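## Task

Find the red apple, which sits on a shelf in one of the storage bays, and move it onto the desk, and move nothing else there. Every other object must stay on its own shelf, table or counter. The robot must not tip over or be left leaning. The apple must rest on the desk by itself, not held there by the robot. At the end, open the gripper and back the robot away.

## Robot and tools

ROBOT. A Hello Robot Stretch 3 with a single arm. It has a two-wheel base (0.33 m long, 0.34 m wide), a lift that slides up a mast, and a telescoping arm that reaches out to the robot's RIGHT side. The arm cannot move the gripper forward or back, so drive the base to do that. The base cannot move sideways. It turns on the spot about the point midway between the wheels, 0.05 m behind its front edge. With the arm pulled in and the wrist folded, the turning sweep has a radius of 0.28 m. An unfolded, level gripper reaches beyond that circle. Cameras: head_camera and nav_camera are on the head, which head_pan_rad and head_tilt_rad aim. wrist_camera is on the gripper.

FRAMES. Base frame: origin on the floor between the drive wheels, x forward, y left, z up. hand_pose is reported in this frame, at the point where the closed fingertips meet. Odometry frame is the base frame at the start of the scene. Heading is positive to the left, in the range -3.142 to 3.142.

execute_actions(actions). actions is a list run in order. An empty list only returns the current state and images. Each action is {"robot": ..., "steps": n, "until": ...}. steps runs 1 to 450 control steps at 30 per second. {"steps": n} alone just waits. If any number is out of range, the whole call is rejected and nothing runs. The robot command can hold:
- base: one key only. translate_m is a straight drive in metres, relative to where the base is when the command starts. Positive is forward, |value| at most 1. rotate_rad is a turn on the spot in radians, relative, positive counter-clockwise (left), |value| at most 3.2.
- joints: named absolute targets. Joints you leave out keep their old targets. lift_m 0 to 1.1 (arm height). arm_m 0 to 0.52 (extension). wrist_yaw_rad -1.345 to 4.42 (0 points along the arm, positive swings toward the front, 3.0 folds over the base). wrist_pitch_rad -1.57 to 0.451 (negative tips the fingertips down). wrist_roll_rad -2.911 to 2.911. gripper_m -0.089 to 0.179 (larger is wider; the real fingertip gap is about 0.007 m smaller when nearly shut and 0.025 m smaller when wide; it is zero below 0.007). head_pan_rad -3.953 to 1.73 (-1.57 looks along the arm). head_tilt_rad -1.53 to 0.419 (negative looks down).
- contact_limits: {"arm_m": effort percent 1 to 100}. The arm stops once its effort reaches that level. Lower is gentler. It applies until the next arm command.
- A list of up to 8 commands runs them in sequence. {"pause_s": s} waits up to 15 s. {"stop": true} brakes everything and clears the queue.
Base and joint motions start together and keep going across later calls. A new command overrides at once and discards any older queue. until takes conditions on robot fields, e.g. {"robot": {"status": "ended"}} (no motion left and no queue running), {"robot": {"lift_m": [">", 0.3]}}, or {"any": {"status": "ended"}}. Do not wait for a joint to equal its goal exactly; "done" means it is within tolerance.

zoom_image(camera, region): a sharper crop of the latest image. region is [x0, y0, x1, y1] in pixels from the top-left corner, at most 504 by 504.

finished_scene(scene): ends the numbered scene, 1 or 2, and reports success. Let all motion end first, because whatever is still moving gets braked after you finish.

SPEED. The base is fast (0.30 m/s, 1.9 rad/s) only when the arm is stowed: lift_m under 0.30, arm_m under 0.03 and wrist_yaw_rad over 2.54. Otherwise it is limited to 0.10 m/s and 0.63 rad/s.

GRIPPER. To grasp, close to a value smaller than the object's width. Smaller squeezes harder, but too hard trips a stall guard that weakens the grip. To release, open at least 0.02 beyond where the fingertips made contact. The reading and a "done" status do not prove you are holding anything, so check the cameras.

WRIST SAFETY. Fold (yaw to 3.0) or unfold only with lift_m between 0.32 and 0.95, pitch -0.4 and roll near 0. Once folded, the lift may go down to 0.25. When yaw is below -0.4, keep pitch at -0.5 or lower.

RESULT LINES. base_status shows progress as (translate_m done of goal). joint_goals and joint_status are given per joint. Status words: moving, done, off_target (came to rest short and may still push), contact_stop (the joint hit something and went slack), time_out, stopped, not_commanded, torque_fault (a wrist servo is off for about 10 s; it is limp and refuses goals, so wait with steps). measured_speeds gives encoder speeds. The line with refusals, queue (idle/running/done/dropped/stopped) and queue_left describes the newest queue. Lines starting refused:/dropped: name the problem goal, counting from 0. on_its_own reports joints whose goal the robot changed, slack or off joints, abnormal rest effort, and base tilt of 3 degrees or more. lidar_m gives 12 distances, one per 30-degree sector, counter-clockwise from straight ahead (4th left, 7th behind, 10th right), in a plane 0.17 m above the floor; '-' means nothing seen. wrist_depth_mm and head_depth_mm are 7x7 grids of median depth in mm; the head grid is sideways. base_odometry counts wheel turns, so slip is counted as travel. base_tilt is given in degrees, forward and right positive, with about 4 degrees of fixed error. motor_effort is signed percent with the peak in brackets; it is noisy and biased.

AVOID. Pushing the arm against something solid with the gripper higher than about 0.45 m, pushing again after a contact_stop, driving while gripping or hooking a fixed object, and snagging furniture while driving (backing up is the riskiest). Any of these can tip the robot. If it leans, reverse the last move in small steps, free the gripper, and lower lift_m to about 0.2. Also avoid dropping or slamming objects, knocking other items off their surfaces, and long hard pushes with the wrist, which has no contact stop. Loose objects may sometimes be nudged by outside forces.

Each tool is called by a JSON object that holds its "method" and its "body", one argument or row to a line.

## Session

{"method": "execute_actions", "body": {
  "actions": []
}}

Scene clock: 0.00 s.
robot.base_odometry: x=+0.000 y=+0.000 heading=+0.000 (m, m, rad; robot's odometry frame)
robot.turned_by_wheels: +0.000 (rad since the last result)
robot.turned_by_imu: +0.000 (rad since the last result)
robot.base_tilt: forward=-0.4 right=+1.5 (deg)
robot.lidar_m: 0.79 0.70 0.71 0.85 1.18 1.27 1.30 2.42 1.47 0.90 0.79 0.79
robot.head_depth_mm: 898 896 883 869 834 823 816 / 979 983 982 965 964 951 939 / 916 924 933 934 945 953 961 / 835 846 850 855 863 869 877 / 772 776 781 786 794 797 804 / 714 718 728 727 735 736 740 / 667 669 673 678 682 684 690
robot.base_status: not_commanded
robot.joint_positions: lift_m=+0.328 arm_m=+0.003 wrist_yaw_rad=+2.827 wrist_pitch_rad=-0.540 wrist_roll_rad=-0.020 gripper_m=+0.037 head_pan_rad=-0.019 head_tilt_rad=-0.022
robot.joint_goals: lift_m=+0.328 arm_m=+0.003 wrist_yaw_rad=+2.827 wrist_pitch_rad=-0.540 wrist_roll_rad=-0.020 gripper_m=+0.037 head_pan_rad=-0.019 head_tilt_rad=-0.022
robot.joint_status: lift_m=not_commanded arm_m=not_commanded wrist_yaw_rad=not_commanded wrist_pitch_rad=not_commanded wrist_roll_rad=not_commanded gripper_m=not_commanded head_pan_rad=not_commanded head_tilt_rad=not_commanded
robot.measured_speeds: translate_m=+0.000 rotate_rad=+0.000 lift_m=+0.000 arm_m=+0.000 wrist_yaw_rad=+0.000 wrist_pitch_rad=+0.000 wrist_roll_rad=+0.000 head_pan_rad=+0.000 head_tilt_rad=+0.000
robot: refusals=0 queue=idle queue_left=0
robot.motor_effort: left_wheel=-1 right_wheel=+0 lift_m=+18 arm_m=-1 wrist_yaw_rad=+0 wrist_pitch_rad=+8 wrist_roll_rad=+0 gripper_m=+0 head_pan_rad=-1 head_tilt_rad=+2 (%)
robot.hand_pose: x=+0.0429 y=+0.0496 z=+0.3143 quat_wxyz=(+0.293, +0.696, +0.083, +0.651) (m; robot's base frame)
robot.wrist_depth_mm: - - 958 792 669 589 520 / - - - 883 763 642 565 / - 932 922 885 783 693 601 / 732 749 750 748 732 710 641 / 594 - 597 603 622 609 605 / 513 498 - 506 511 517 507 / 467 - - 448 436 451 457
pictures: head_camera (sideways: a quarter turn clockwise sets it upright), nav_camera (sideways: a quarter turn counterclockwise sets it upright), wrist_camera
Images, in order (width x height): head_camera 896x504, nav_camera 672x504, wrist_camera 644x364.

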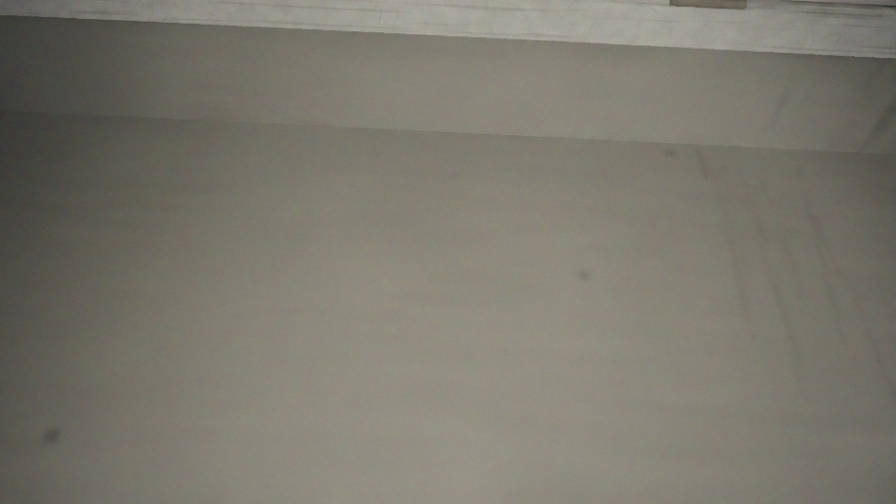

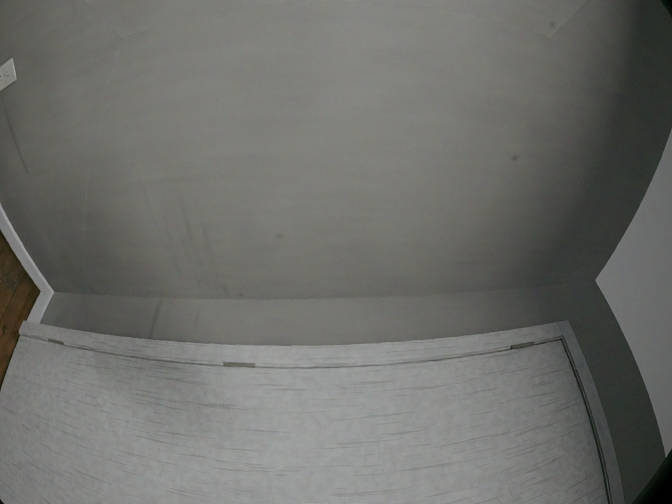

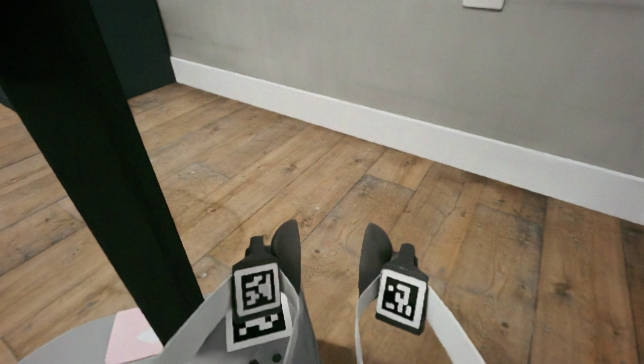

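{"method": "execute_actions", "body": {
  "actions": [
    {"robot":[{"joints":{"head_tilt_rad":-0.5,"lift_m":0.28}},{"base":{"rotate_rad":-2.47}}],"steps":450,"until":{"robot":{"status":"ended"}}}
  ]
}}

Scene clock: 11.10 s.
robot.base_odometry: x=+0.000 y=+0.000 heading=-2.470 (m, m, rad; robot's odometry frame)
robot.turned_by_wheels: -2.470 (rad since the last result)
robot.turned_by_imu: -2.477 (rad since the last result)
robot.base_tilt: forward=-0.4 right=+1.5 (deg)
robot.lidar_m: 2.32 1.19 0.83 0.79 0.81 0.74 0.70 0.72 0.97 1.11 1.28 1.48
robot.head_depth_mm: 3367 3696 3877 2852 2077 1628 1328 / 3351 3594 3595 2872 2062 1617 1332 / 3416 3661 3884 2850 2054 1602 1328 / 3329 3584 3889 2826 2028 1604 1311 / 3415 3311 3363 2543 2049 1600 1317 / 3076 2909 3231 2803 2032 1599 1312 / 2177 2198 2235 2284 2021 1585 1307
robot.base_status: done (rotate_rad -2.4699 of -2.4700)
robot.joint_positions: lift_m=+0.280 arm_m=+0.003 wrist_yaw_rad=+2.827 wrist_pitch_rad=-0.540 wrist_roll_rad=-0.020 gripper_m=+0.037 head_pan_rad=-0.019 head_tilt_rad=-0.494
robot.joint_goals: lift_m=+0.280 arm_m=+0.003 wrist_yaw_rad=+2.827 wrist_pitch_rad=-0.540 wrist_roll_rad=-0.020 gripper_m=+0.037 head_pan_rad=-0.019 head_tilt_rad=-0.500
robot.joint_status: lift_m=done arm_m=not_commanded wrist_yaw_rad=not_commanded wrist_pitch_rad=not_commanded wrist_roll_rad=not_commanded gripper_m=not_commanded head_pan_rad=not_commanded head_tilt_rad=done
robot.measured_speeds: translate_m=+0.000 rotate_rad=+0.000 lift_m=+0.000 arm_m=+0.000 wrist_yaw_rad=+0.000 wrist_pitch_rad=+0.000 wrist_roll_rad=+0.000 head_pan_rad=+0.000 head_tilt_rad=+0.000
robot: refusals=0 queue=done queue_left=0
robot.motor_effort: left_wheel=+1(10) right_wheel=-3(7) lift_m=+16(19) arm_m=-1(1) wrist_yaw_rad=+0(0) wrist_pitch_rad=+8(8) wrist_roll_rad=+0(0) gripper_m=+0(0) head_pan_rad=-1(0) head_tilt_rad=-2(28) (%)
robot.hand_pose: x=+0.0429 y=+0.0495 z=+0.2663 quat_wxyz=(+0.293, +0.696, +0.083, +0.650) (m; robot's base frame)
robot.wrist_depth_mm: - 697 745 798 883 949 - / - 761 836 921 - - - / - 821 840 829 838 833 848 / 635 666 649 660 656 652 649 / 543 - 542 538 546 536 546 / 479 - - 465 461 457 457 / - - - 411 394 402 399
pictures: head_camera (sideways: a quarter turn clockwise sets it upright), nav_camera (sideways: a quarter turn counterclockwise sets it upright), wrist_camera
Images, in order (width x height): head_camera 896x504, nav_camera 672x504, wrist_camera 644x364.

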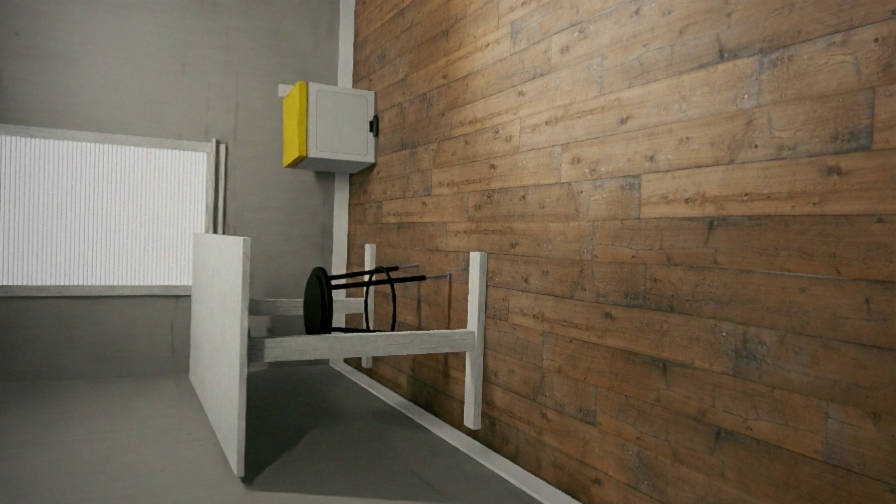

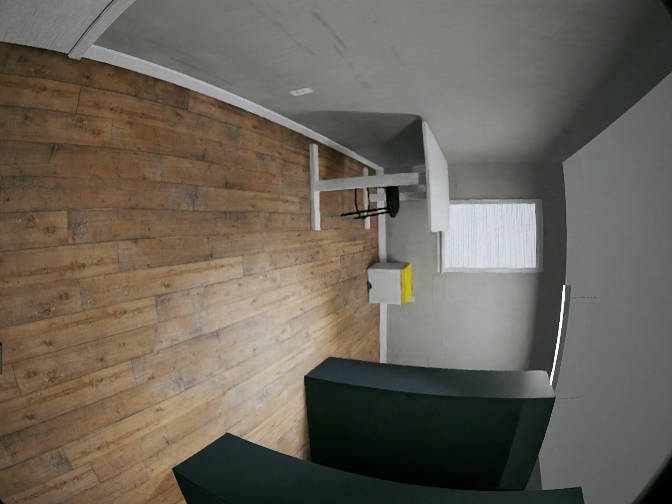

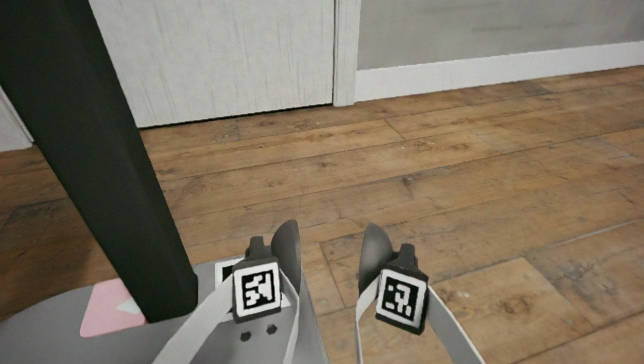

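Same layout.

{"method": "execute_actions", "body": {
  "actions": [
    {"robot":[{"base":{"translate_m":0.9},"joints":{"head_pan_rad":-1.57}},{"base":{"translate_m":0.85}}],"steps":450,"until":{"robot":{"status":"ended"}}}
  ]
}}

Scene clock: 26.10 s.
robot.base_odometry: x=-1.370 y=-1.089 heading=-2.470 (m, m, rad; robot's odometry frame)
robot.turned_by_wheels: +0.000 (rad since the last result)
robot.turned_by_imu: -0.003 (rad since the last result)
robot.base_tilt: forward=-0.4 right=+1.5 (deg)
robot.lidar_m: 1.18 0.69 0.91 0.87 0.89 1.19 2.43 2.22 1.19 1.38 1.07 1.91
robot.head_depth_mm: 2335 2524 2643 2110 2029 1618 1328 / 2395 2593 2795 2843 2064 1615 1330 / 2395 2606 2805 2862 2066 1616 1326 / 2425 2652 2849 2836 2034 1601 1319 / 1668 1783 1882 1980 1904 1593 1321 / 1042 1082 1114 1160 1267 1407 1317 / 858 931 1014 1118 1234 1391 1308
robot.base_status: done (translate_m +0.8500 of +0.8500)
robot.joint_positions: lift_m=+0.280 arm_m=+0.003 wrist_yaw_rad=+2.827 wrist_pitch_rad=-0.541 wrist_roll_rad=-0.020 gripper_m=+0.037 head_pan_rad=-1.563 head_tilt_rad=-0.495
robot.joint_goals: lift_m=+0.280 arm_m=+0.003 wrist_yaw_rad=+2.827 wrist_pitch_rad=-0.541 wrist_roll_rad=-0.020 gripper_m=+0.037 head_pan_rad=-1.570 head_tilt_rad=-0.500
robot.joint_status: lift_m=done arm_m=not_commanded wrist_yaw_rad=not_commanded wrist_pitch_rad=not_commanded wrist_roll_rad=not_commanded gripper_m=not_commanded head_pan_rad=done head_tilt_rad=done
robot.measured_speeds: translate_m=+0.000 rotate_rad=+0.000 lift_m=+0.000 arm_m=+0.000 wrist_yaw_rad=+0.000 wrist_pitch_rad=+0.000 wrist_roll_rad=+0.000 head_pan_rad=+0.000 head_tilt_rad=+0.000
robot: refusals=0 queue=done queue_left=0
robot.motor_effort: left_wheel=+1(10) right_wheel=-3(5) lift_m=+17(17) arm_m=-1(1) wrist_yaw_rad=+0(0) wrist_pitch_rad=+8(8) wrist_roll_rad=+0(0) gripper_m=+0(0) head_pan_rad=-4(49) head_tilt_rad=-2(2) (%)
robot.hand_pose: x=+0.0429 y=+0.0495 z=+0.2663 quat_wxyz=(+0.293, +0.696, +0.083, +0.650) (m; robot's base frame)
robot.wrist_depth_mm: - 751 811 899 983 967 - / - 836 891 989 - 682 - / - 833 842 835 819 756 819 / 647 653 663 669 664 647 645 / 541 - 543 535 542 540 525 / 477 - - 460 461 470 457 / - - - 404 390 401 402
pictures: head_camera (sideways: a quarter turn clockwise sets it upright), nav_camera (sideways: a quarter turn counterclockwise sets it upright), wrist_camera
Images, in order (width x height): head_camera 896x504, nav_camera 672x504, wrist_camera 644x364.

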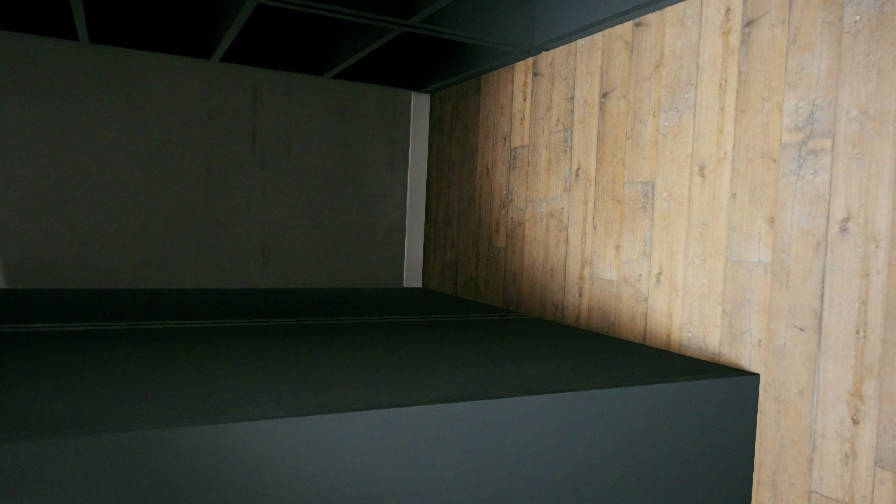

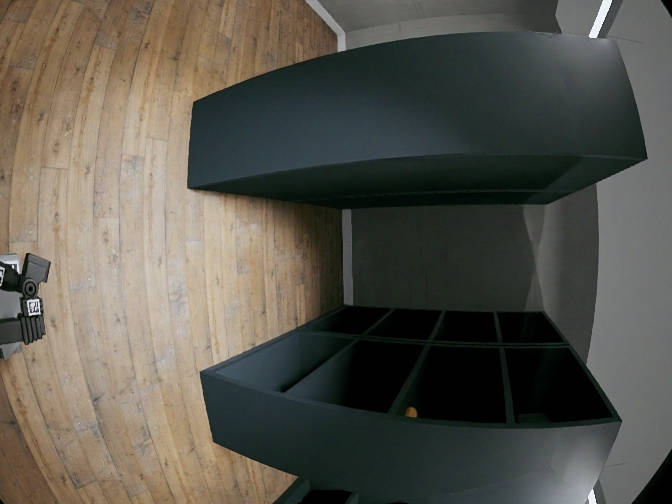

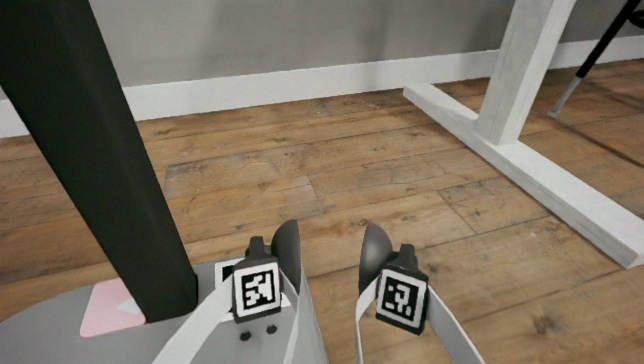

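{"method": "execute_actions", "body": {
  "actions": [
    {"robot":[{"base":{"rotate_rad":-1.62},"joints":{"head_pan_rad":-1.0}},{"base":{"translate_m":1.0}}],"steps":450,"until":{"robot":{"status":"ended"}}}
  ]
}}

Scene clock: 42.50 s.
robot.base_odometry: x=-1.953 y=-0.277 heading=+2.193 (m, m, rad; robot's odometry frame)
robot.turned_by_wheels: -1.620 (rad since the last result)
robot.turned_by_imu: -1.624 (rad since the last result)
robot.base_tilt: forward=-0.5 right=+1.5 (deg)
robot.lidar_m: 1.89 0.58 0.40 0.38 1.94 1.53 1.85 1.89 2.44 0.54 1.01 1.05
robot.head_depth_mm: 819 872 925 695 1085 933 716 / 863 923 973 690 1138 962 806 / 914 987 1029 687 1205 950 1152 / 967 1053 1085 727 1217 953 1212 / 1034 1124 1098 812 1208 982 1236 / 1055 1137 1089 1277 1203 1374 1242 / 957 1020 1022 1143 1171 1327 1300
robot.base_status: done (translate_m +1.0000 of +1.0000)
robot.joint_positions: lift_m=+0.280 arm_m=+0.003 wrist_yaw_rad=+2.827 wrist_pitch_rad=-0.541 wrist_roll_rad=-0.020 gripper_m=+0.037 head_pan_rad=-1.007 head_tilt_rad=-0.495
robot.joint_goals: lift_m=+0.280 arm_m=+0.003 wrist_yaw_rad=+2.827 wrist_pitch_rad=-0.541 wrist_roll_rad=-0.020 gripper_m=+0.037 head_pan_rad=-1.000 head_tilt_rad=-0.500
robot.joint_status: lift_m=done arm_m=not_commanded wrist_yaw_rad=not_commanded wrist_pitch_rad=not_commanded wrist_roll_rad=not_commanded gripper_m=not_commanded head_pan_rad=done head_tilt_rad=done
robot.measured_speeds: translate_m=+0.000 rotate_rad=+0.000 lift_m=+0.000 arm_m=+0.000 wrist_yaw_rad=+0.000 wrist_pitch_rad=+0.000 wrist_roll_rad=+0.000 head_pan_rad=+0.000 head_tilt_rad=+0.000
robot: refusals=0 queue=done queue_left=0
robot.motor_effort: left_wheel=+2(10) right_wheel=-3(8) lift_m=+16(17) arm_m=-1(1) wrist_yaw_rad=+0(0) wrist_pitch_rad=+8(8) wrist_roll_rad=+0(0) gripper_m=+0(1) head_pan_rad=+3(41) head_tilt_rad=-3(1) (%)
robot.hand_pose: x=+0.0429 y=+0.0494 z=+0.2663 quat_wxyz=(+0.293, +0.696, +0.083, +0.650) (m; robot's base frame)
robot.wrist_depth_mm: - - 396 414 468 510 574 / - - 475 455 508 577 661 / - 823 747 517 579 651 745 / 661 659 629 573 634 662 652 / 535 - 547 535 551 542 549 / 472 - - 467 459 460 463 / - - - 409 389 405 399
pictures: head_camera (sideways: a quarter turn clockwise sets it upright), nav_camera (sideways: a quarter turn counterclockwise sets it upright), wrist_camera
Images, in order (width x height): head_camera 896x504, nav_camera 672x504, wrist_camera 644x364.

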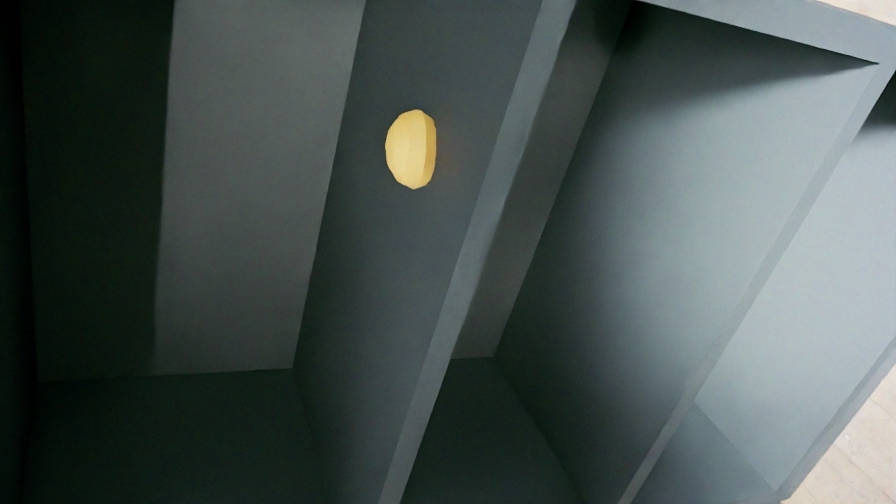

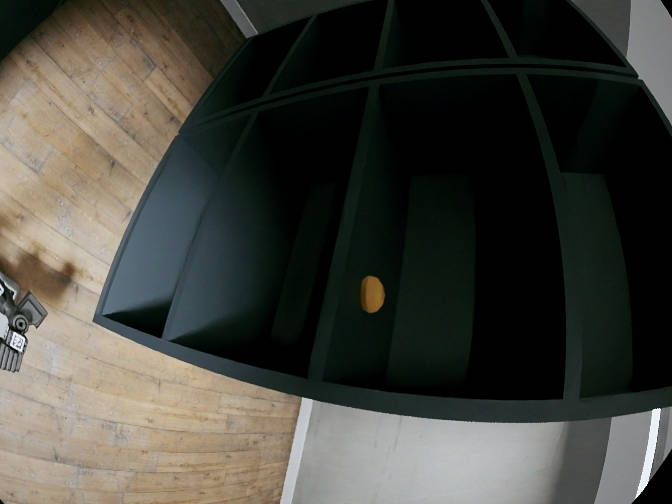

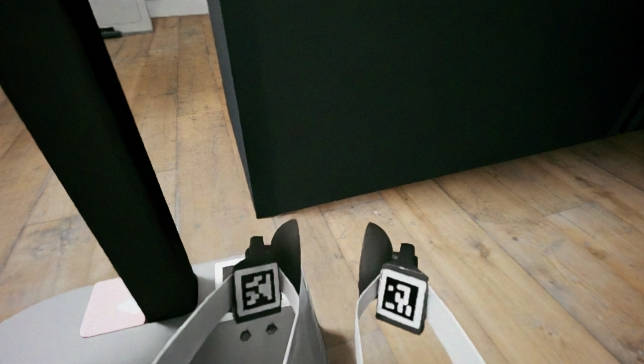

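Far unit still hidden; check it.

{"method": "execute_actions", "body": {
  "actions": [
    {"robot":{"base":{"translate_m":0.75},"joints":{"head_tilt_rad":-0.6}},"steps":450,"until":{"robot":{"status":"ended"}}}
  ]
}}

Scene clock: 55.07 s.
robot.base_odometry: x=-2.390 y=+0.333 heading=+2.193 (m, m, rad; robot's odometry frame)
robot.turned_by_wheels: +0.000 (rad since the last result)
robot.turned_by_imu: -0.002 (rad since the last result)
robot.base_tilt: forward=-0.5 right=+1.5 (deg)
robot.lidar_m: 1.15 0.65 0.45 0.43 0.44 0.57 2.24 0.82 0.89 0.90 0.51 1.21
robot.head_depth_mm: 399 466 581 572 1003 875 754 / 413 444 486 537 658 832 1084 / 434 471 520 580 655 748 903 / 919 1011 818 654 1080 900 1143 / 977 1084 815 1289 1074 1285 1194 / 1048 1151 809 1339 1074 1345 1220 / 1130 1201 859 1378 1140 1381 1236
robot.base_status: done (translate_m +0.7500 of +0.7500)
robot.joint_positions: lift_m=+0.280 arm_m=+0.003 wrist_yaw_rad=+2.827 wrist_pitch_rad=-0.541 wrist_roll_rad=-0.020 gripper_m=+0.037 head_pan_rad=-1.007 head_tilt_rad=-0.593
robot.joint_goals: lift_m=+0.280 arm_m=+0.003 wrist_yaw_rad=+2.827 wrist_pitch_rad=-0.541 wrist_roll_rad=-0.020 gripper_m=+0.037 head_pan_rad=-1.000 head_tilt_rad=-0.600
robot.joint_status: lift_m=done arm_m=not_commanded wrist_yaw_rad=not_commanded wrist_pitch_rad=not_commanded wrist_roll_rad=not_commanded gripper_m=not_commanded head_pan_rad=done head_tilt_rad=done
robot.measured_speeds: translate_m=+0.000 rotate_rad=+0.000 lift_m=+0.000 arm_m=+0.000 wrist_yaw_rad=+0.000 wrist_pitch_rad=+0.000 wrist_roll_rad=+0.000 head_pan_rad=+0.000 head_tilt_rad=+0.000
robot: refusals=0 queue=done queue_left=0
robot.motor_effort: left_wheel=+2(9) right_wheel=-2(7) lift_m=+17(16) arm_m=-1(1) wrist_yaw_rad=+0(0) wrist_pitch_rad=+8(8) wrist_roll_rad=+0(0) gripper_m=+0(0) head_pan_rad=+4(4) head_tilt_rad=-4(14) (%)
robot.hand_pose: x=+0.0429 y=+0.0494 z=+0.2663 quat_wxyz=(+0.293, +0.696, +0.083, +0.650) (m; robot's base frame)
robot.wrist_depth_mm: - 392 429 467 519 567 633 / - 428 472 511 576 630 740 / - 473 503 566 645 736 802 / 463 537 569 621 660 679 669 / 501 - 537 539 541 540 547 / 476 - - 468 458 461 458 / - - - 409 390 400 400
pictures: head_camera (sideways: a quarter turn clockwise sets it upright), nav_camera (sideways: a quarter turn counterclockwise sets it upright), wrist_camera
Images, in order (width x height): head_camera 896x504, nav_camera 672x504, wrist_camera 644x364.

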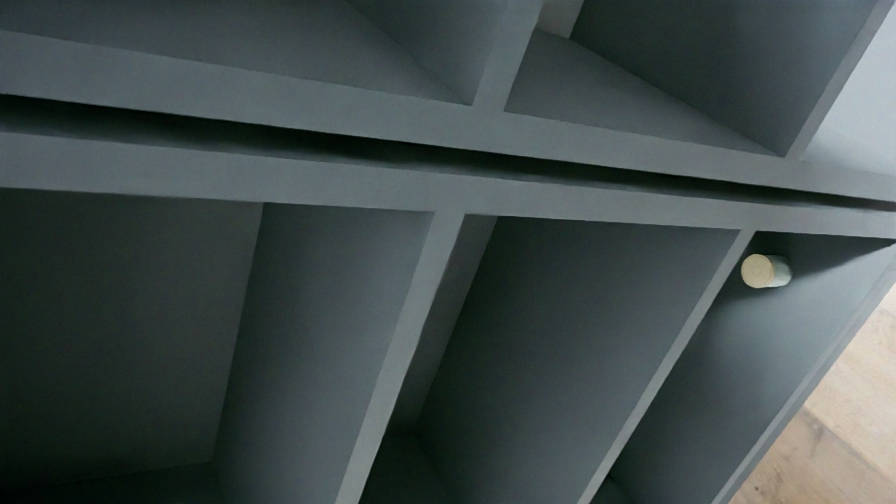

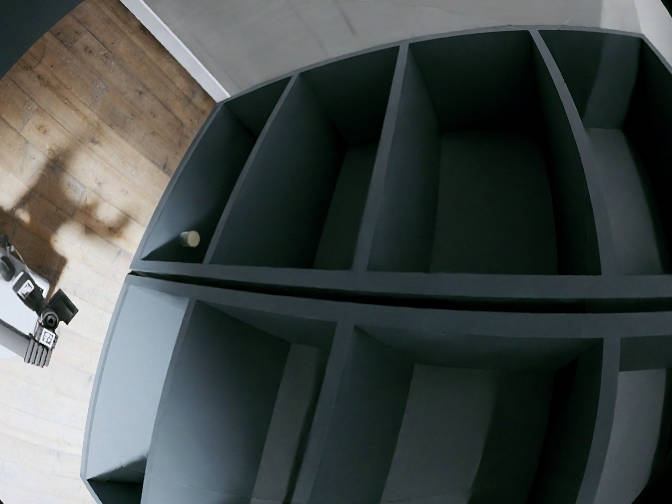

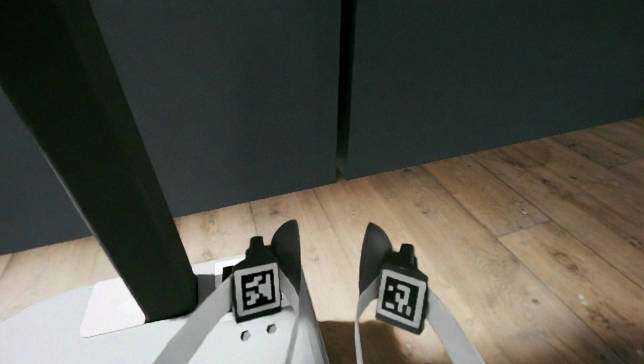

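{"method": "execute_actions", "body": {
  "actions": [
    {"robot":[{"base":{"translate_m":-0.6}},{"base":{"translate_m":-0.6}},{"base":{"rotate_rad":1.62},"joints":{"head_pan_rad":-1.9}},{"base":{"translate_m":0.7}},{"base":{"translate_m":0.6}}],"steps":450,"until":{"robot":{"status":"ended"}}},
    {"steps":450,"until":{"robot":{"status":"ended"}}}
  ]
}}

Scene clock: 83.37 s.
robot.base_odometry: x=-2.708 y=-1.451 heading=-2.470 (m, m, rad; robot's odometry frame)
robot.turned_by_wheels: +1.620 (rad since the last result)
robot.turned_by_imu: +1.619 (rad since the last result)
robot.base_tilt: forward=-0.5 right=+1.5 (deg)
robot.lidar_m: 0.57 0.58 1.14 0.79 1.50 2.00 1.98 0.66 0.67 2.29 1.57 1.11
robot.head_depth_mm: 1225 1320 956 1421 1080 1297 1050 / 1189 1273 1472 1418 1212 1393 1215 / 1191 1271 1439 1523 1718 1477 1238 / 1949 2088 2250 2253 1844 1477 1246 / 1927 2124 2360 2366 1823 1479 1237 / 1882 2065 2290 2361 1811 1479 1234 / 1858 2027 2205 2366 1801 1468 1236
robot.base_status: done (translate_m +0.6000 of +0.6000)
robot.joint_positions: lift_m=+0.280 arm_m=+0.003 wrist_yaw_rad=+2.827 wrist_pitch_rad=-0.541 wrist_roll_rad=-0.020 gripper_m=+0.037 head_pan_rad=-1.893 head_tilt_rad=-0.593
robot.joint_goals: lift_m=+0.280 arm_m=+0.003 wrist_yaw_rad=+2.827 wrist_pitch_rad=-0.541 wrist_roll_rad=-0.020 gripper_m=+0.037 head_pan_rad=-1.900 head_tilt_rad=-0.600
robot.joint_status: lift_m=done arm_m=not_commanded wrist_yaw_rad=not_commanded wrist_pitch_rad=not_commanded wrist_roll_rad=not_commanded gripper_m=not_commanded head_pan_rad=done head_tilt_rad=done
robot.measured_speeds: translate_m=+0.000 rotate_rad=+0.000 lift_m=+0.000 arm_m=+0.000 wrist_yaw_rad=+0.000 wrist_pitch_rad=+0.000 wrist_roll_rad=+0.000 head_pan_rad=+0.000 head_tilt_rad=+0.000
robot: refusals=0 queue=done queue_left=0
robot.motor_effort: left_wheel=-3(8) right_wheel=+1(10) lift_m=+16(16) arm_m=-1(2) wrist_yaw_rad=+0(0) wrist_pitch_rad=+8(8) wrist_roll_rad=+1(0) gripper_m=+0(0) head_pan_rad=-3(49) head_tilt_rad=-3(3) (%)
robot.hand_pose: x=+0.0429 y=+0.0494 z=+0.2662 quat_wxyz=(+0.293, +0.696, +0.083, +0.650) (m; robot's base frame)
robot.wrist_depth_mm: - - - - - - 923 / - - - - - - 921 / - 828 861 834 829 852 793 / 670 664 651 658 658 665 517 / 543 - 531 539 542 549 516 / 476 - - 460 461 454 460 / - - - 408 392 403 407
pictures: head_camera (sideways: a quarter turn clockwise sets it upright), nav_camera (sideways: a quarter turn counterclockwise sets it upright), wrist_camera
Images, in order (width x height): head_camera 896x504, nav_camera 672x504, wrist_camera 644x364.

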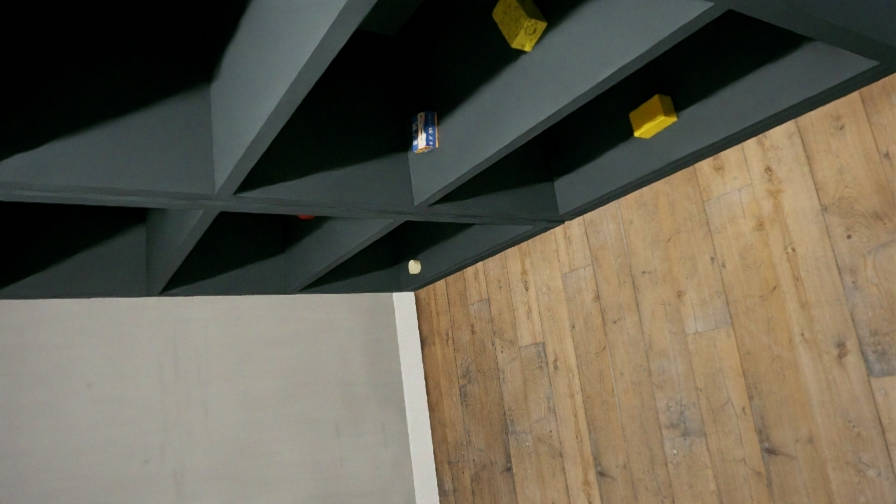

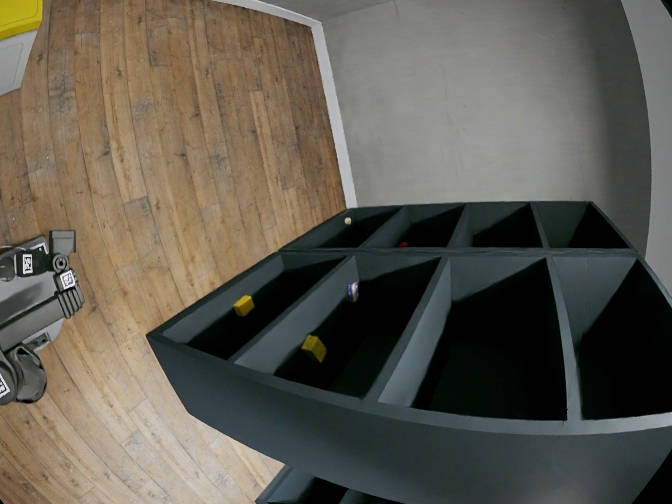

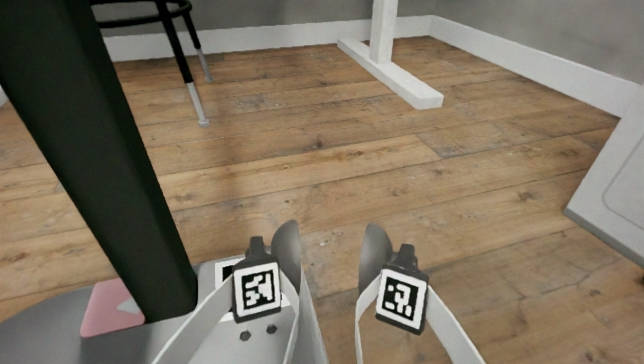

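{"method": "execute_actions", "body": {
  "actions": [
    {"robot":[{"base":{"rotate_rad":-1.55},"joints":{"head_pan_rad":-1.57,"head_tilt_rad":-0.95}},{"base":{"translate_m":0.9}},{"base":{"translate_m":0.85}},{"joints":{"lift_m":0.62,"wrist_pitch_rad":-0.4}},{"joints":{"wrist_yaw_rad":1.2,"gripper_m":0.15}}],"steps":450,"until":{"robot":{"status":"ended"}}},
    {"steps":450,"until":{"robot":{"status":"ended"}}}
  ]
}}

Scene clock: 109.07 s.
robot.base_odometry: x=-3.826 y=-0.105 heading=+2.263 (m, m, rad; robot's odometry frame)
robot.turned_by_wheels: -1.550 (rad since the last result)
robot.turned_by_imu: -1.556 (rad since the last result)
robot.base_tilt: forward=-0.4 right=+1.5 (deg)
robot.lidar_m: 0.56 0.58 0.79 1.06 1.10 1.51 2.57 1.33 0.59 0.94 0.72 0.58
robot.head_depth_mm: 667 520 1061 934 1059 1207 - / 667 522 1074 936 1255 1207 - / 669 521 1077 939 1255 1230 - / 669 523 1078 936 1271 1234 1097 / 671 523 1087 924 1287 1235 1087 / 671 529 1098 939 1283 1227 1105 / 674 543 1104 941 1263 1235 1086
robot.base_status: done (translate_m +0.8500 of +0.8500)
robot.joint_positions: lift_m=+0.620 arm_m=+0.003 wrist_yaw_rad=+1.203 wrist_pitch_rad=-0.420 wrist_roll_rad=-0.020 gripper_m=+0.150 head_pan_rad=-1.577 head_tilt_rad=-0.939
robot.joint_goals: lift_m=+0.620 arm_m=+0.003 wrist_yaw_rad=+1.200 wrist_pitch_rad=-0.400 wrist_roll_rad=-0.020 gripper_m=+0.150 head_pan_rad=-1.570 head_tilt_rad=-0.950
robot.joint_status: lift_m=done arm_m=not_commanded wrist_yaw_rad=done wrist_pitch_rad=done wrist_roll_rad=not_commanded gripper_m=done head_pan_rad=done head_tilt_rad=done
robot.measured_speeds: translate_m=+0.000 rotate_rad=+0.000 lift_m=+0.000 arm_m=+0.000 wrist_yaw_rad=+0.000 wrist_pitch_rad=+0.000 wrist_roll_rad=+0.000 head_pan_rad=+0.000 head_tilt_rad=+0.000
robot: refusals=0 queue=done queue_left=0
robot.motor_effort: left_wheel=+2(10) right_wheel=-2(7) lift_m=+20(21) arm_m=-2(2) wrist_yaw_rad=-2(1) wrist_pitch_rad=+12(12) wrist_roll_rad=+0(0) gripper_m=+0(81) head_pan_rad=+4(30) head_tilt_rad=-5(29) (%)
robot.hand_pose: x=+0.1877 y=-0.2285 z=+0.6322 quat_wxyz=(+0.659, +0.510, -0.480, +0.275) (m; robot's base frame)
robot.wrist_depth_mm: 364 389 424 466 482 503 574 / 397 417 462 502 527 558 623 / 417 448 499 547 556 576 618 / 457 488 536 596 632 438 434 / 491 530 601 669 687 375 345 / 534 - 644 748 787 - 298 / 558 640 727 800 753 719 697
pictures: head_camera (sideways: a quarter turn clockwise sets it upright), nav_camera (sideways: a quarter turn counterclockwise sets it upright), wrist_camera
Images, in order (width x height): head_camera 896x504, nav_camera 672x504, wrist_camera 644x364.

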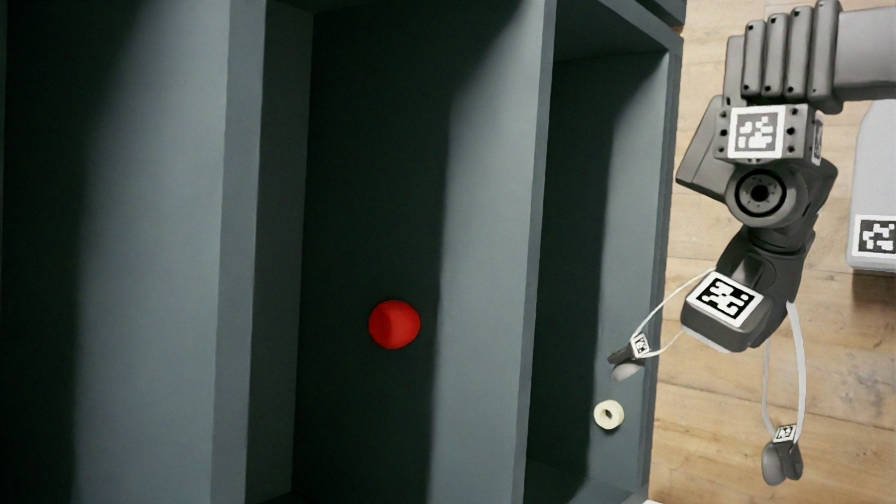

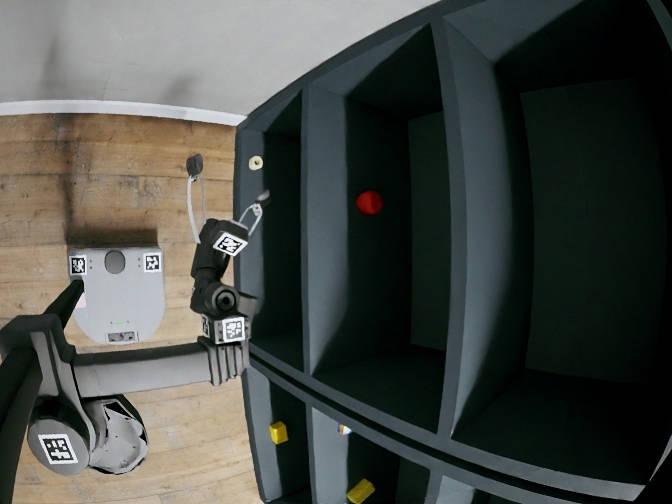

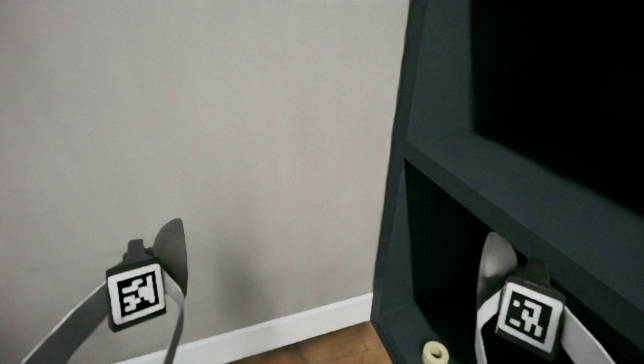

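{"method": "execute_actions", "body": {
  "actions": [
    {"robot":[{"base":{"translate_m":0.165},"joints":{"lift_m":0.66,"wrist_yaw_rad":0}},{"joints":{"arm_m":0.13}}],"steps":450,"until":{"robot":{"status":"ended"}}}
  ]
}}

Scene clock: 120.93 s.
robot.base_odometry: x=-3.931 y=+0.022 heading=+2.263 (m, m, rad; robot's odometry frame)
robot.turned_by_wheels: +0.000 (rad since the last result)
robot.turned_by_imu: -0.001 (rad since the last result)
robot.base_tilt: forward=-0.5 right=+1.5 (deg)
robot.lidar_m: 0.40 0.41 0.57 1.06 1.10 1.51 2.17 0.69 0.69 0.93 0.57 0.41
robot.head_depth_mm: 668 520 1070 935 1240 - - / 668 521 1072 934 - 1212 1114 / 668 523 1079 938 - 1202 1121 / 670 523 1074 936 1263 1223 1117 / 670 524 1083 936 1283 1225 1107 / 671 527 1084 942 1243 1230 1106 / 673 543 859 881 992 1081 1070
robot.base_status: done (translate_m +0.1650 of +0.1650)
robot.joint_positions: lift_m=+0.660 arm_m=+0.130 wrist_yaw_rad=+0.001 wrist_pitch_rad=-0.419 wrist_roll_rad=-0.020 gripper_m=+0.150 head_pan_rad=-1.577 head_tilt_rad=-0.939
robot.joint_goals: lift_m=+0.660 arm_m=+0.130 wrist_yaw_rad=+0.000 wrist_pitch_rad=-0.400 wrist_roll_rad=-0.020 gripper_m=+0.150 head_pan_rad=-1.570 head_tilt_rad=-0.950
robot.joint_status: lift_m=done arm_m=done wrist_yaw_rad=done wrist_pitch_rad=done wrist_roll_rad=not_commanded gripper_m=done head_pan_rad=done head_tilt_rad=done
robot.measured_speeds: translate_m=+0.000 rotate_rad=+0.000 lift_m=+0.000 arm_m=+0.000 wrist_yaw_rad=+0.000 wrist_pitch_rad=+0.000 wrist_roll_rad=+0.000 head_pan_rad=+0.000 head_tilt_rad=+0.000
robot: refusals=0 queue=done queue_left=0
robot.motor_effort: left_wheel=+2(6) right_wheel=-3(5) lift_m=+20(22) arm_m=+3(4) wrist_yaw_rad=-1(1) wrist_pitch_rad=+12(12) wrist_roll_rad=+0(0) gripper_m=+0(0) head_pan_rad=+4(3) head_tilt_rad=-5(4) (%)
robot.hand_pose: x=-0.0212 y=-0.4989 z=+0.6723 quat_wxyz=(+0.699, +0.149, -0.684, -0.145) (m; robot's base frame)
robot.wrist_depth_mm: 413 519 518 510 499 504 493 / 424 554 550 555 539 541 524 / 419 612 616 597 589 581 544 / 425 492 510 513 504 509 510 / 385 411 394 370 400 410 409 / 325 - 328 335 328 - 334 / 281 272 277 281 277 273 286
pictures: head_camera (sideways: a quarter turn clockwise sets it upright), nav_camera (sideways: a quarter turn counterclockwise sets it upright), wrist_camera
Images, in order (width x height): head_camera 896x504, nav_camera 672x504, wrist_camera 644x364.

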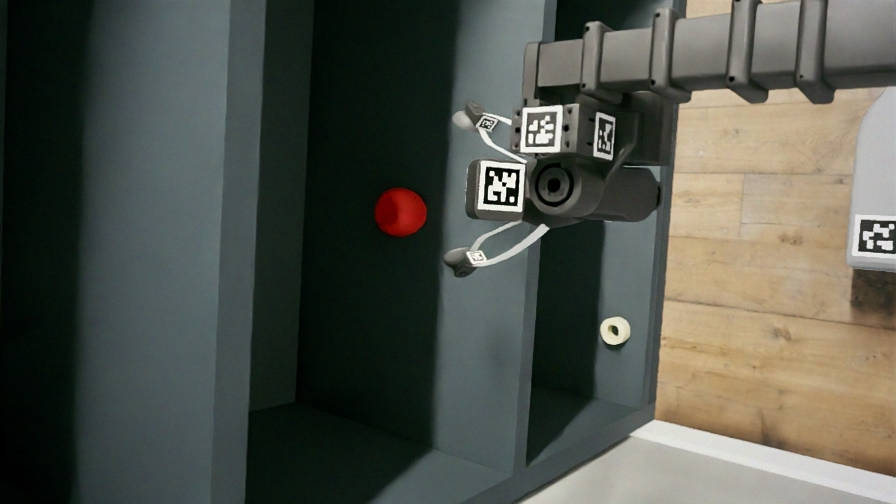

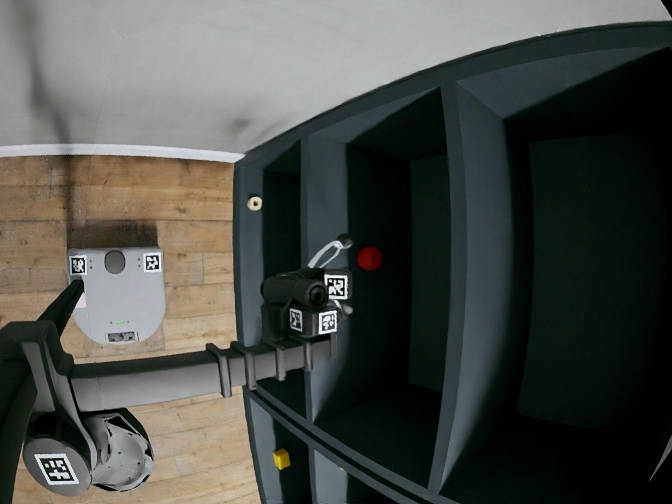

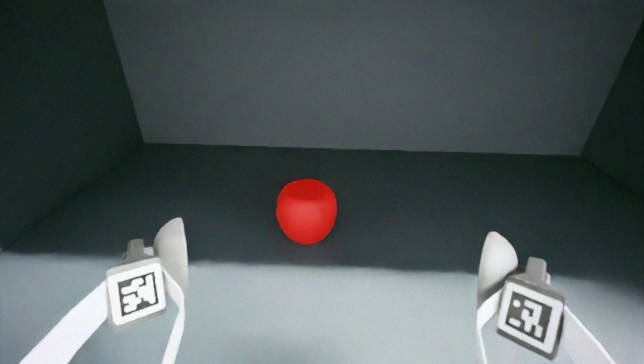

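{"method": "execute_actions", "body": {
  "actions": [
    {"robot":[{"base":{"translate_m":0.024},"joints":{"lift_m":0.525,"arm_m":0.2}},{"joints":{"arm_m":0.28}}],"steps":450,"until":{"robot":{"status":"ended"}}}
  ]
}}

Scene clock: 134.77 s.
robot.base_odometry: x=-3.946 y=+0.041 heading=+2.263 (m, m, rad; robot's odometry frame)
robot.turned_by_wheels: +0.000 (rad since the last result)
robot.turned_by_imu: -0.001 (rad since the last result)
robot.base_tilt: forward=-0.5 right=+1.5 (deg)
robot.lidar_m: 0.37 0.39 0.53 1.06 1.10 1.51 2.20 0.70 0.72 0.94 0.53 0.39
robot.head_depth_mm: 666 522 1067 936 1261 1206 1100 / 668 521 1075 953 - - - / 671 523 1076 949 1275 1213 1120 / 668 523 1080 934 1265 1222 1118 / 670 525 1085 935 1285 1227 1101 / 675 529 1055 943 1192 1210 1101 / 674 543 800 832 937 1016 1031
robot.base_status: done (translate_m +0.0240 of +0.0240)
robot.joint_positions: lift_m=+0.525 arm_m=+0.279 wrist_yaw_rad=+0.001 wrist_pitch_rad=-0.379 wrist_roll_rad=-0.019 gripper_m=+0.150 head_pan_rad=-1.577 head_tilt_rad=-0.939
robot.joint_goals: lift_m=+0.525 arm_m=+0.280 wrist_yaw_rad=+0.000 wrist_pitch_rad=-0.400 wrist_roll_rad=-0.019 gripper_m=+0.150 head_pan_rad=-1.570 head_tilt_rad=-0.950
robot.joint_status: lift_m=done arm_m=done wrist_yaw_rad=done wrist_pitch_rad=done wrist_roll_rad=not_commanded gripper_m=done head_pan_rad=done head_tilt_rad=done
robot.measured_speeds: translate_m=+0.000 rotate_rad=+0.000 lift_m=+0.000 arm_m=+0.000 wrist_yaw_rad=+0.000 wrist_pitch_rad=+0.000 wrist_roll_rad=+0.000 head_pan_rad=+0.000 head_tilt_rad=+0.000
robot: refusals=0 queue=done queue_left=0
robot.motor_effort: left_wheel=+1(6) right_wheel=-2(4) lift_m=+13(20) arm_m=+5(5) wrist_yaw_rad=-1(1) wrist_pitch_rad=-12(13) wrist_roll_rad=+0(0) gripper_m=-1(1) head_pan_rad=+3(4) head_tilt_rad=-5(5) (%)
robot.hand_pose: x=-0.0212 y=-0.6535 z=+0.5468 quat_wxyz=(+0.701, +0.135, -0.687, -0.132) (m; robot's base frame)
robot.wrist_depth_mm: 383 387 379 372 366 365 363 / 394 409 403 404 401 393 392 / 366 381 389 388 394 400 402 / 267 271 270 148 277 277 280 / 206 218 209 156 210 213 215 / 168 - 169 171 171 172 173 / - 140 143 143 143 140 147
pictures: head_camera (sideways: a quarter turn clockwise sets it upright), nav_camera (sideways: a quarter turn counterclockwise sets it upright), wrist_camera
Images, in order (width x height): head_camera 896x504, nav_camera 672x504, wrist_camera 644x364.

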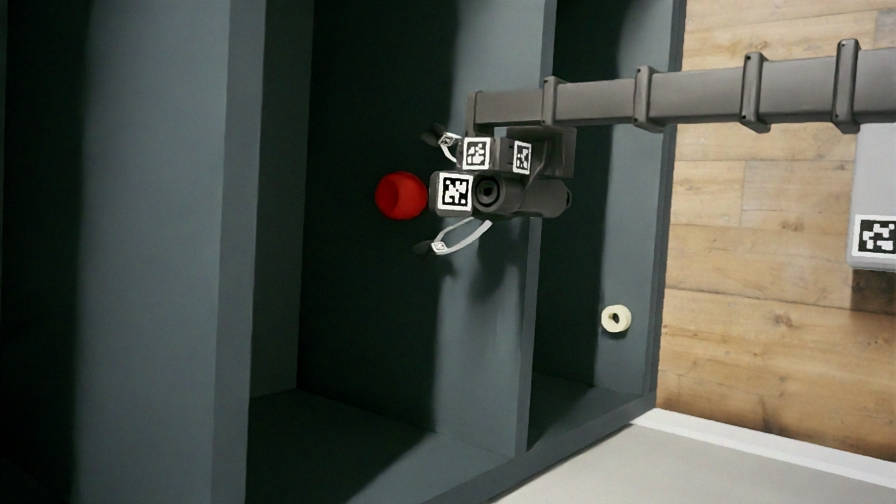

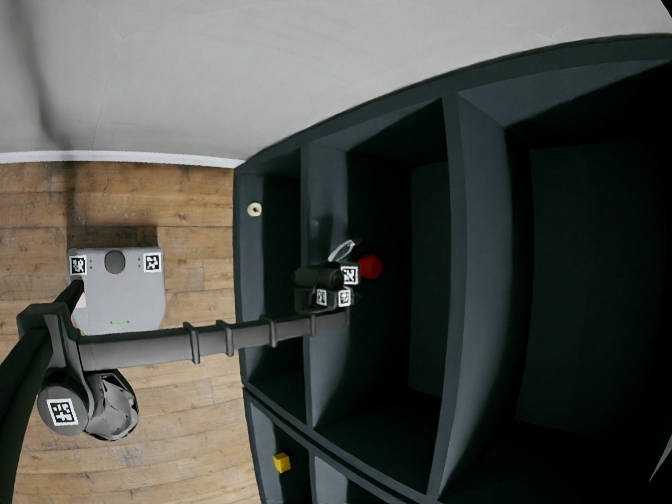

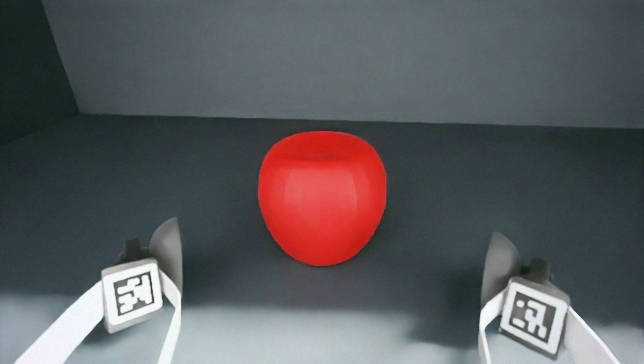

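{"method": "execute_actions", "body": {
  "actions": [
    {"robot":[{"joints":{"lift_m":0.555}},{"joints":{"arm_m":0.318},"base":{"translate_m":0.005}}],"steps":450,"until":{"robot":{"status":"ended"}}}
  ]
}}

Scene clock: 146.70 s.
robot.base_odometry: x=-3.950 y=+0.045 heading=+2.263 (m, m, rad; robot's odometry frame)
robot.turned_by_wheels: +0.000 (rad since the last result)
robot.turned_by_imu: -0.001 (rad since the last result)
robot.base_tilt: forward=-0.5 right=+1.5 (deg)
robot.lidar_m: 0.37 0.38 0.52 1.06 1.10 1.51 2.20 0.71 0.73 0.94 0.53 0.38
robot.head_depth_mm: 666 520 1066 934 1256 1218 1100 / 669 521 1077 976 1281 1221 - / 668 522 1079 - 1257 1218 1120 / 670 523 1079 939 1260 1218 1120 / 672 524 1080 942 1289 1224 1106 / 672 527 1049 941 1181 1212 1106 / 670 543 786 825 930 1004 1018
robot.base_status: done (translate_m +0.0050 of +0.0050)
robot.joint_positions: lift_m=+0.555 arm_m=+0.318 wrist_yaw_rad=+0.001 wrist_pitch_rad=-0.413 wrist_roll_rad=-0.019 gripper_m=+0.150 head_pan_rad=-1.577 head_tilt_rad=-0.939
robot.joint_goals: lift_m=+0.555 arm_m=+0.318 wrist_yaw_rad=+0.000 wrist_pitch_rad=-0.400 wrist_roll_rad=-0.019 gripper_m=+0.150 head_pan_rad=-1.570 head_tilt_rad=-0.950
robot.joint_status: lift_m=done arm_m=done wrist_yaw_rad=done wrist_pitch_rad=done wrist_roll_rad=not_commanded gripper_m=done head_pan_rad=done head_tilt_rad=done
robot.measured_speeds: translate_m=+0.000 rotate_rad=+0.000 lift_m=+0.000 arm_m=+0.000 wrist_yaw_rad=+0.000 wrist_pitch_rad=+0.000 wrist_roll_rad=+0.000 head_pan_rad=+0.000 head_tilt_rad=+0.000
robot: refusals=0 queue=done queue_left=0
robot.motor_effort: left_wheel=+1(5) right_wheel=-4(5) lift_m=+20(22) arm_m=+3(6) wrist_yaw_rad=-1(1) wrist_pitch_rad=+8(12) wrist_roll_rad=+1(0) gripper_m=+0(1) head_pan_rad=+4(3) head_tilt_rad=-5(6) (%)
robot.hand_pose: x=-0.0212 y=-0.6876 z=+0.5686 quat_wxyz=(+0.699, +0.147, -0.685, -0.143) (m; robot's base frame)
robot.wrist_depth_mm: 351 348 345 342 340 330 326 / 377 383 370 370 365 359 357 / 380 395 399 395 385 384 381 / 301 300 305 304 309 309 312 / 235 245 236 136 229 243 243 / 194 - 189 126 192 - 199 / - 163 166 157 167 163 171
pictures: head_camera (sideways: a quarter turn clockwise sets it upright), nav_camera (sideways: a quarter turn counterclockwise sets it upright), wrist_camera
Images, in order (width x height): head_camera 896x504, nav_camera 672x504, wrist_camera 644x364.

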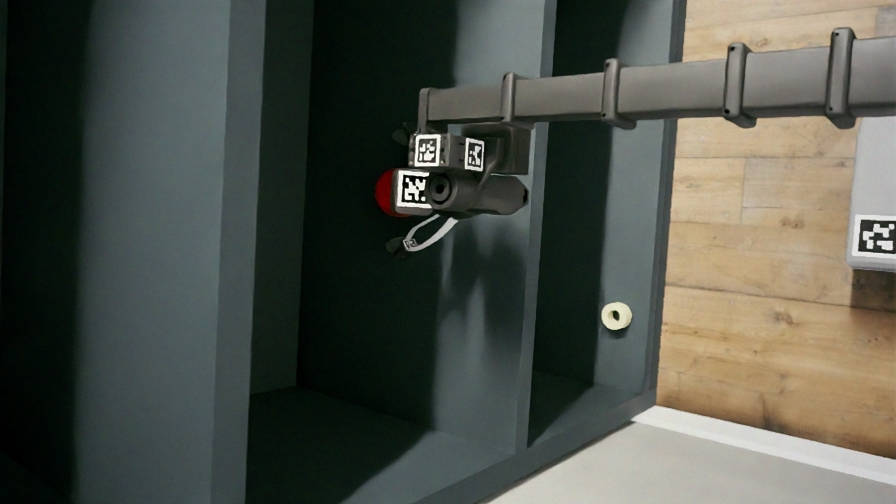

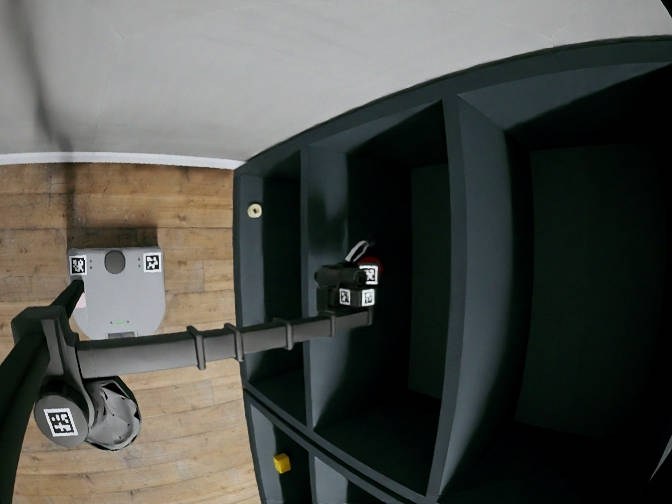

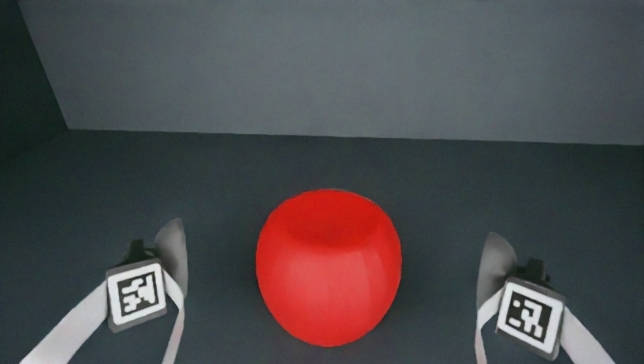

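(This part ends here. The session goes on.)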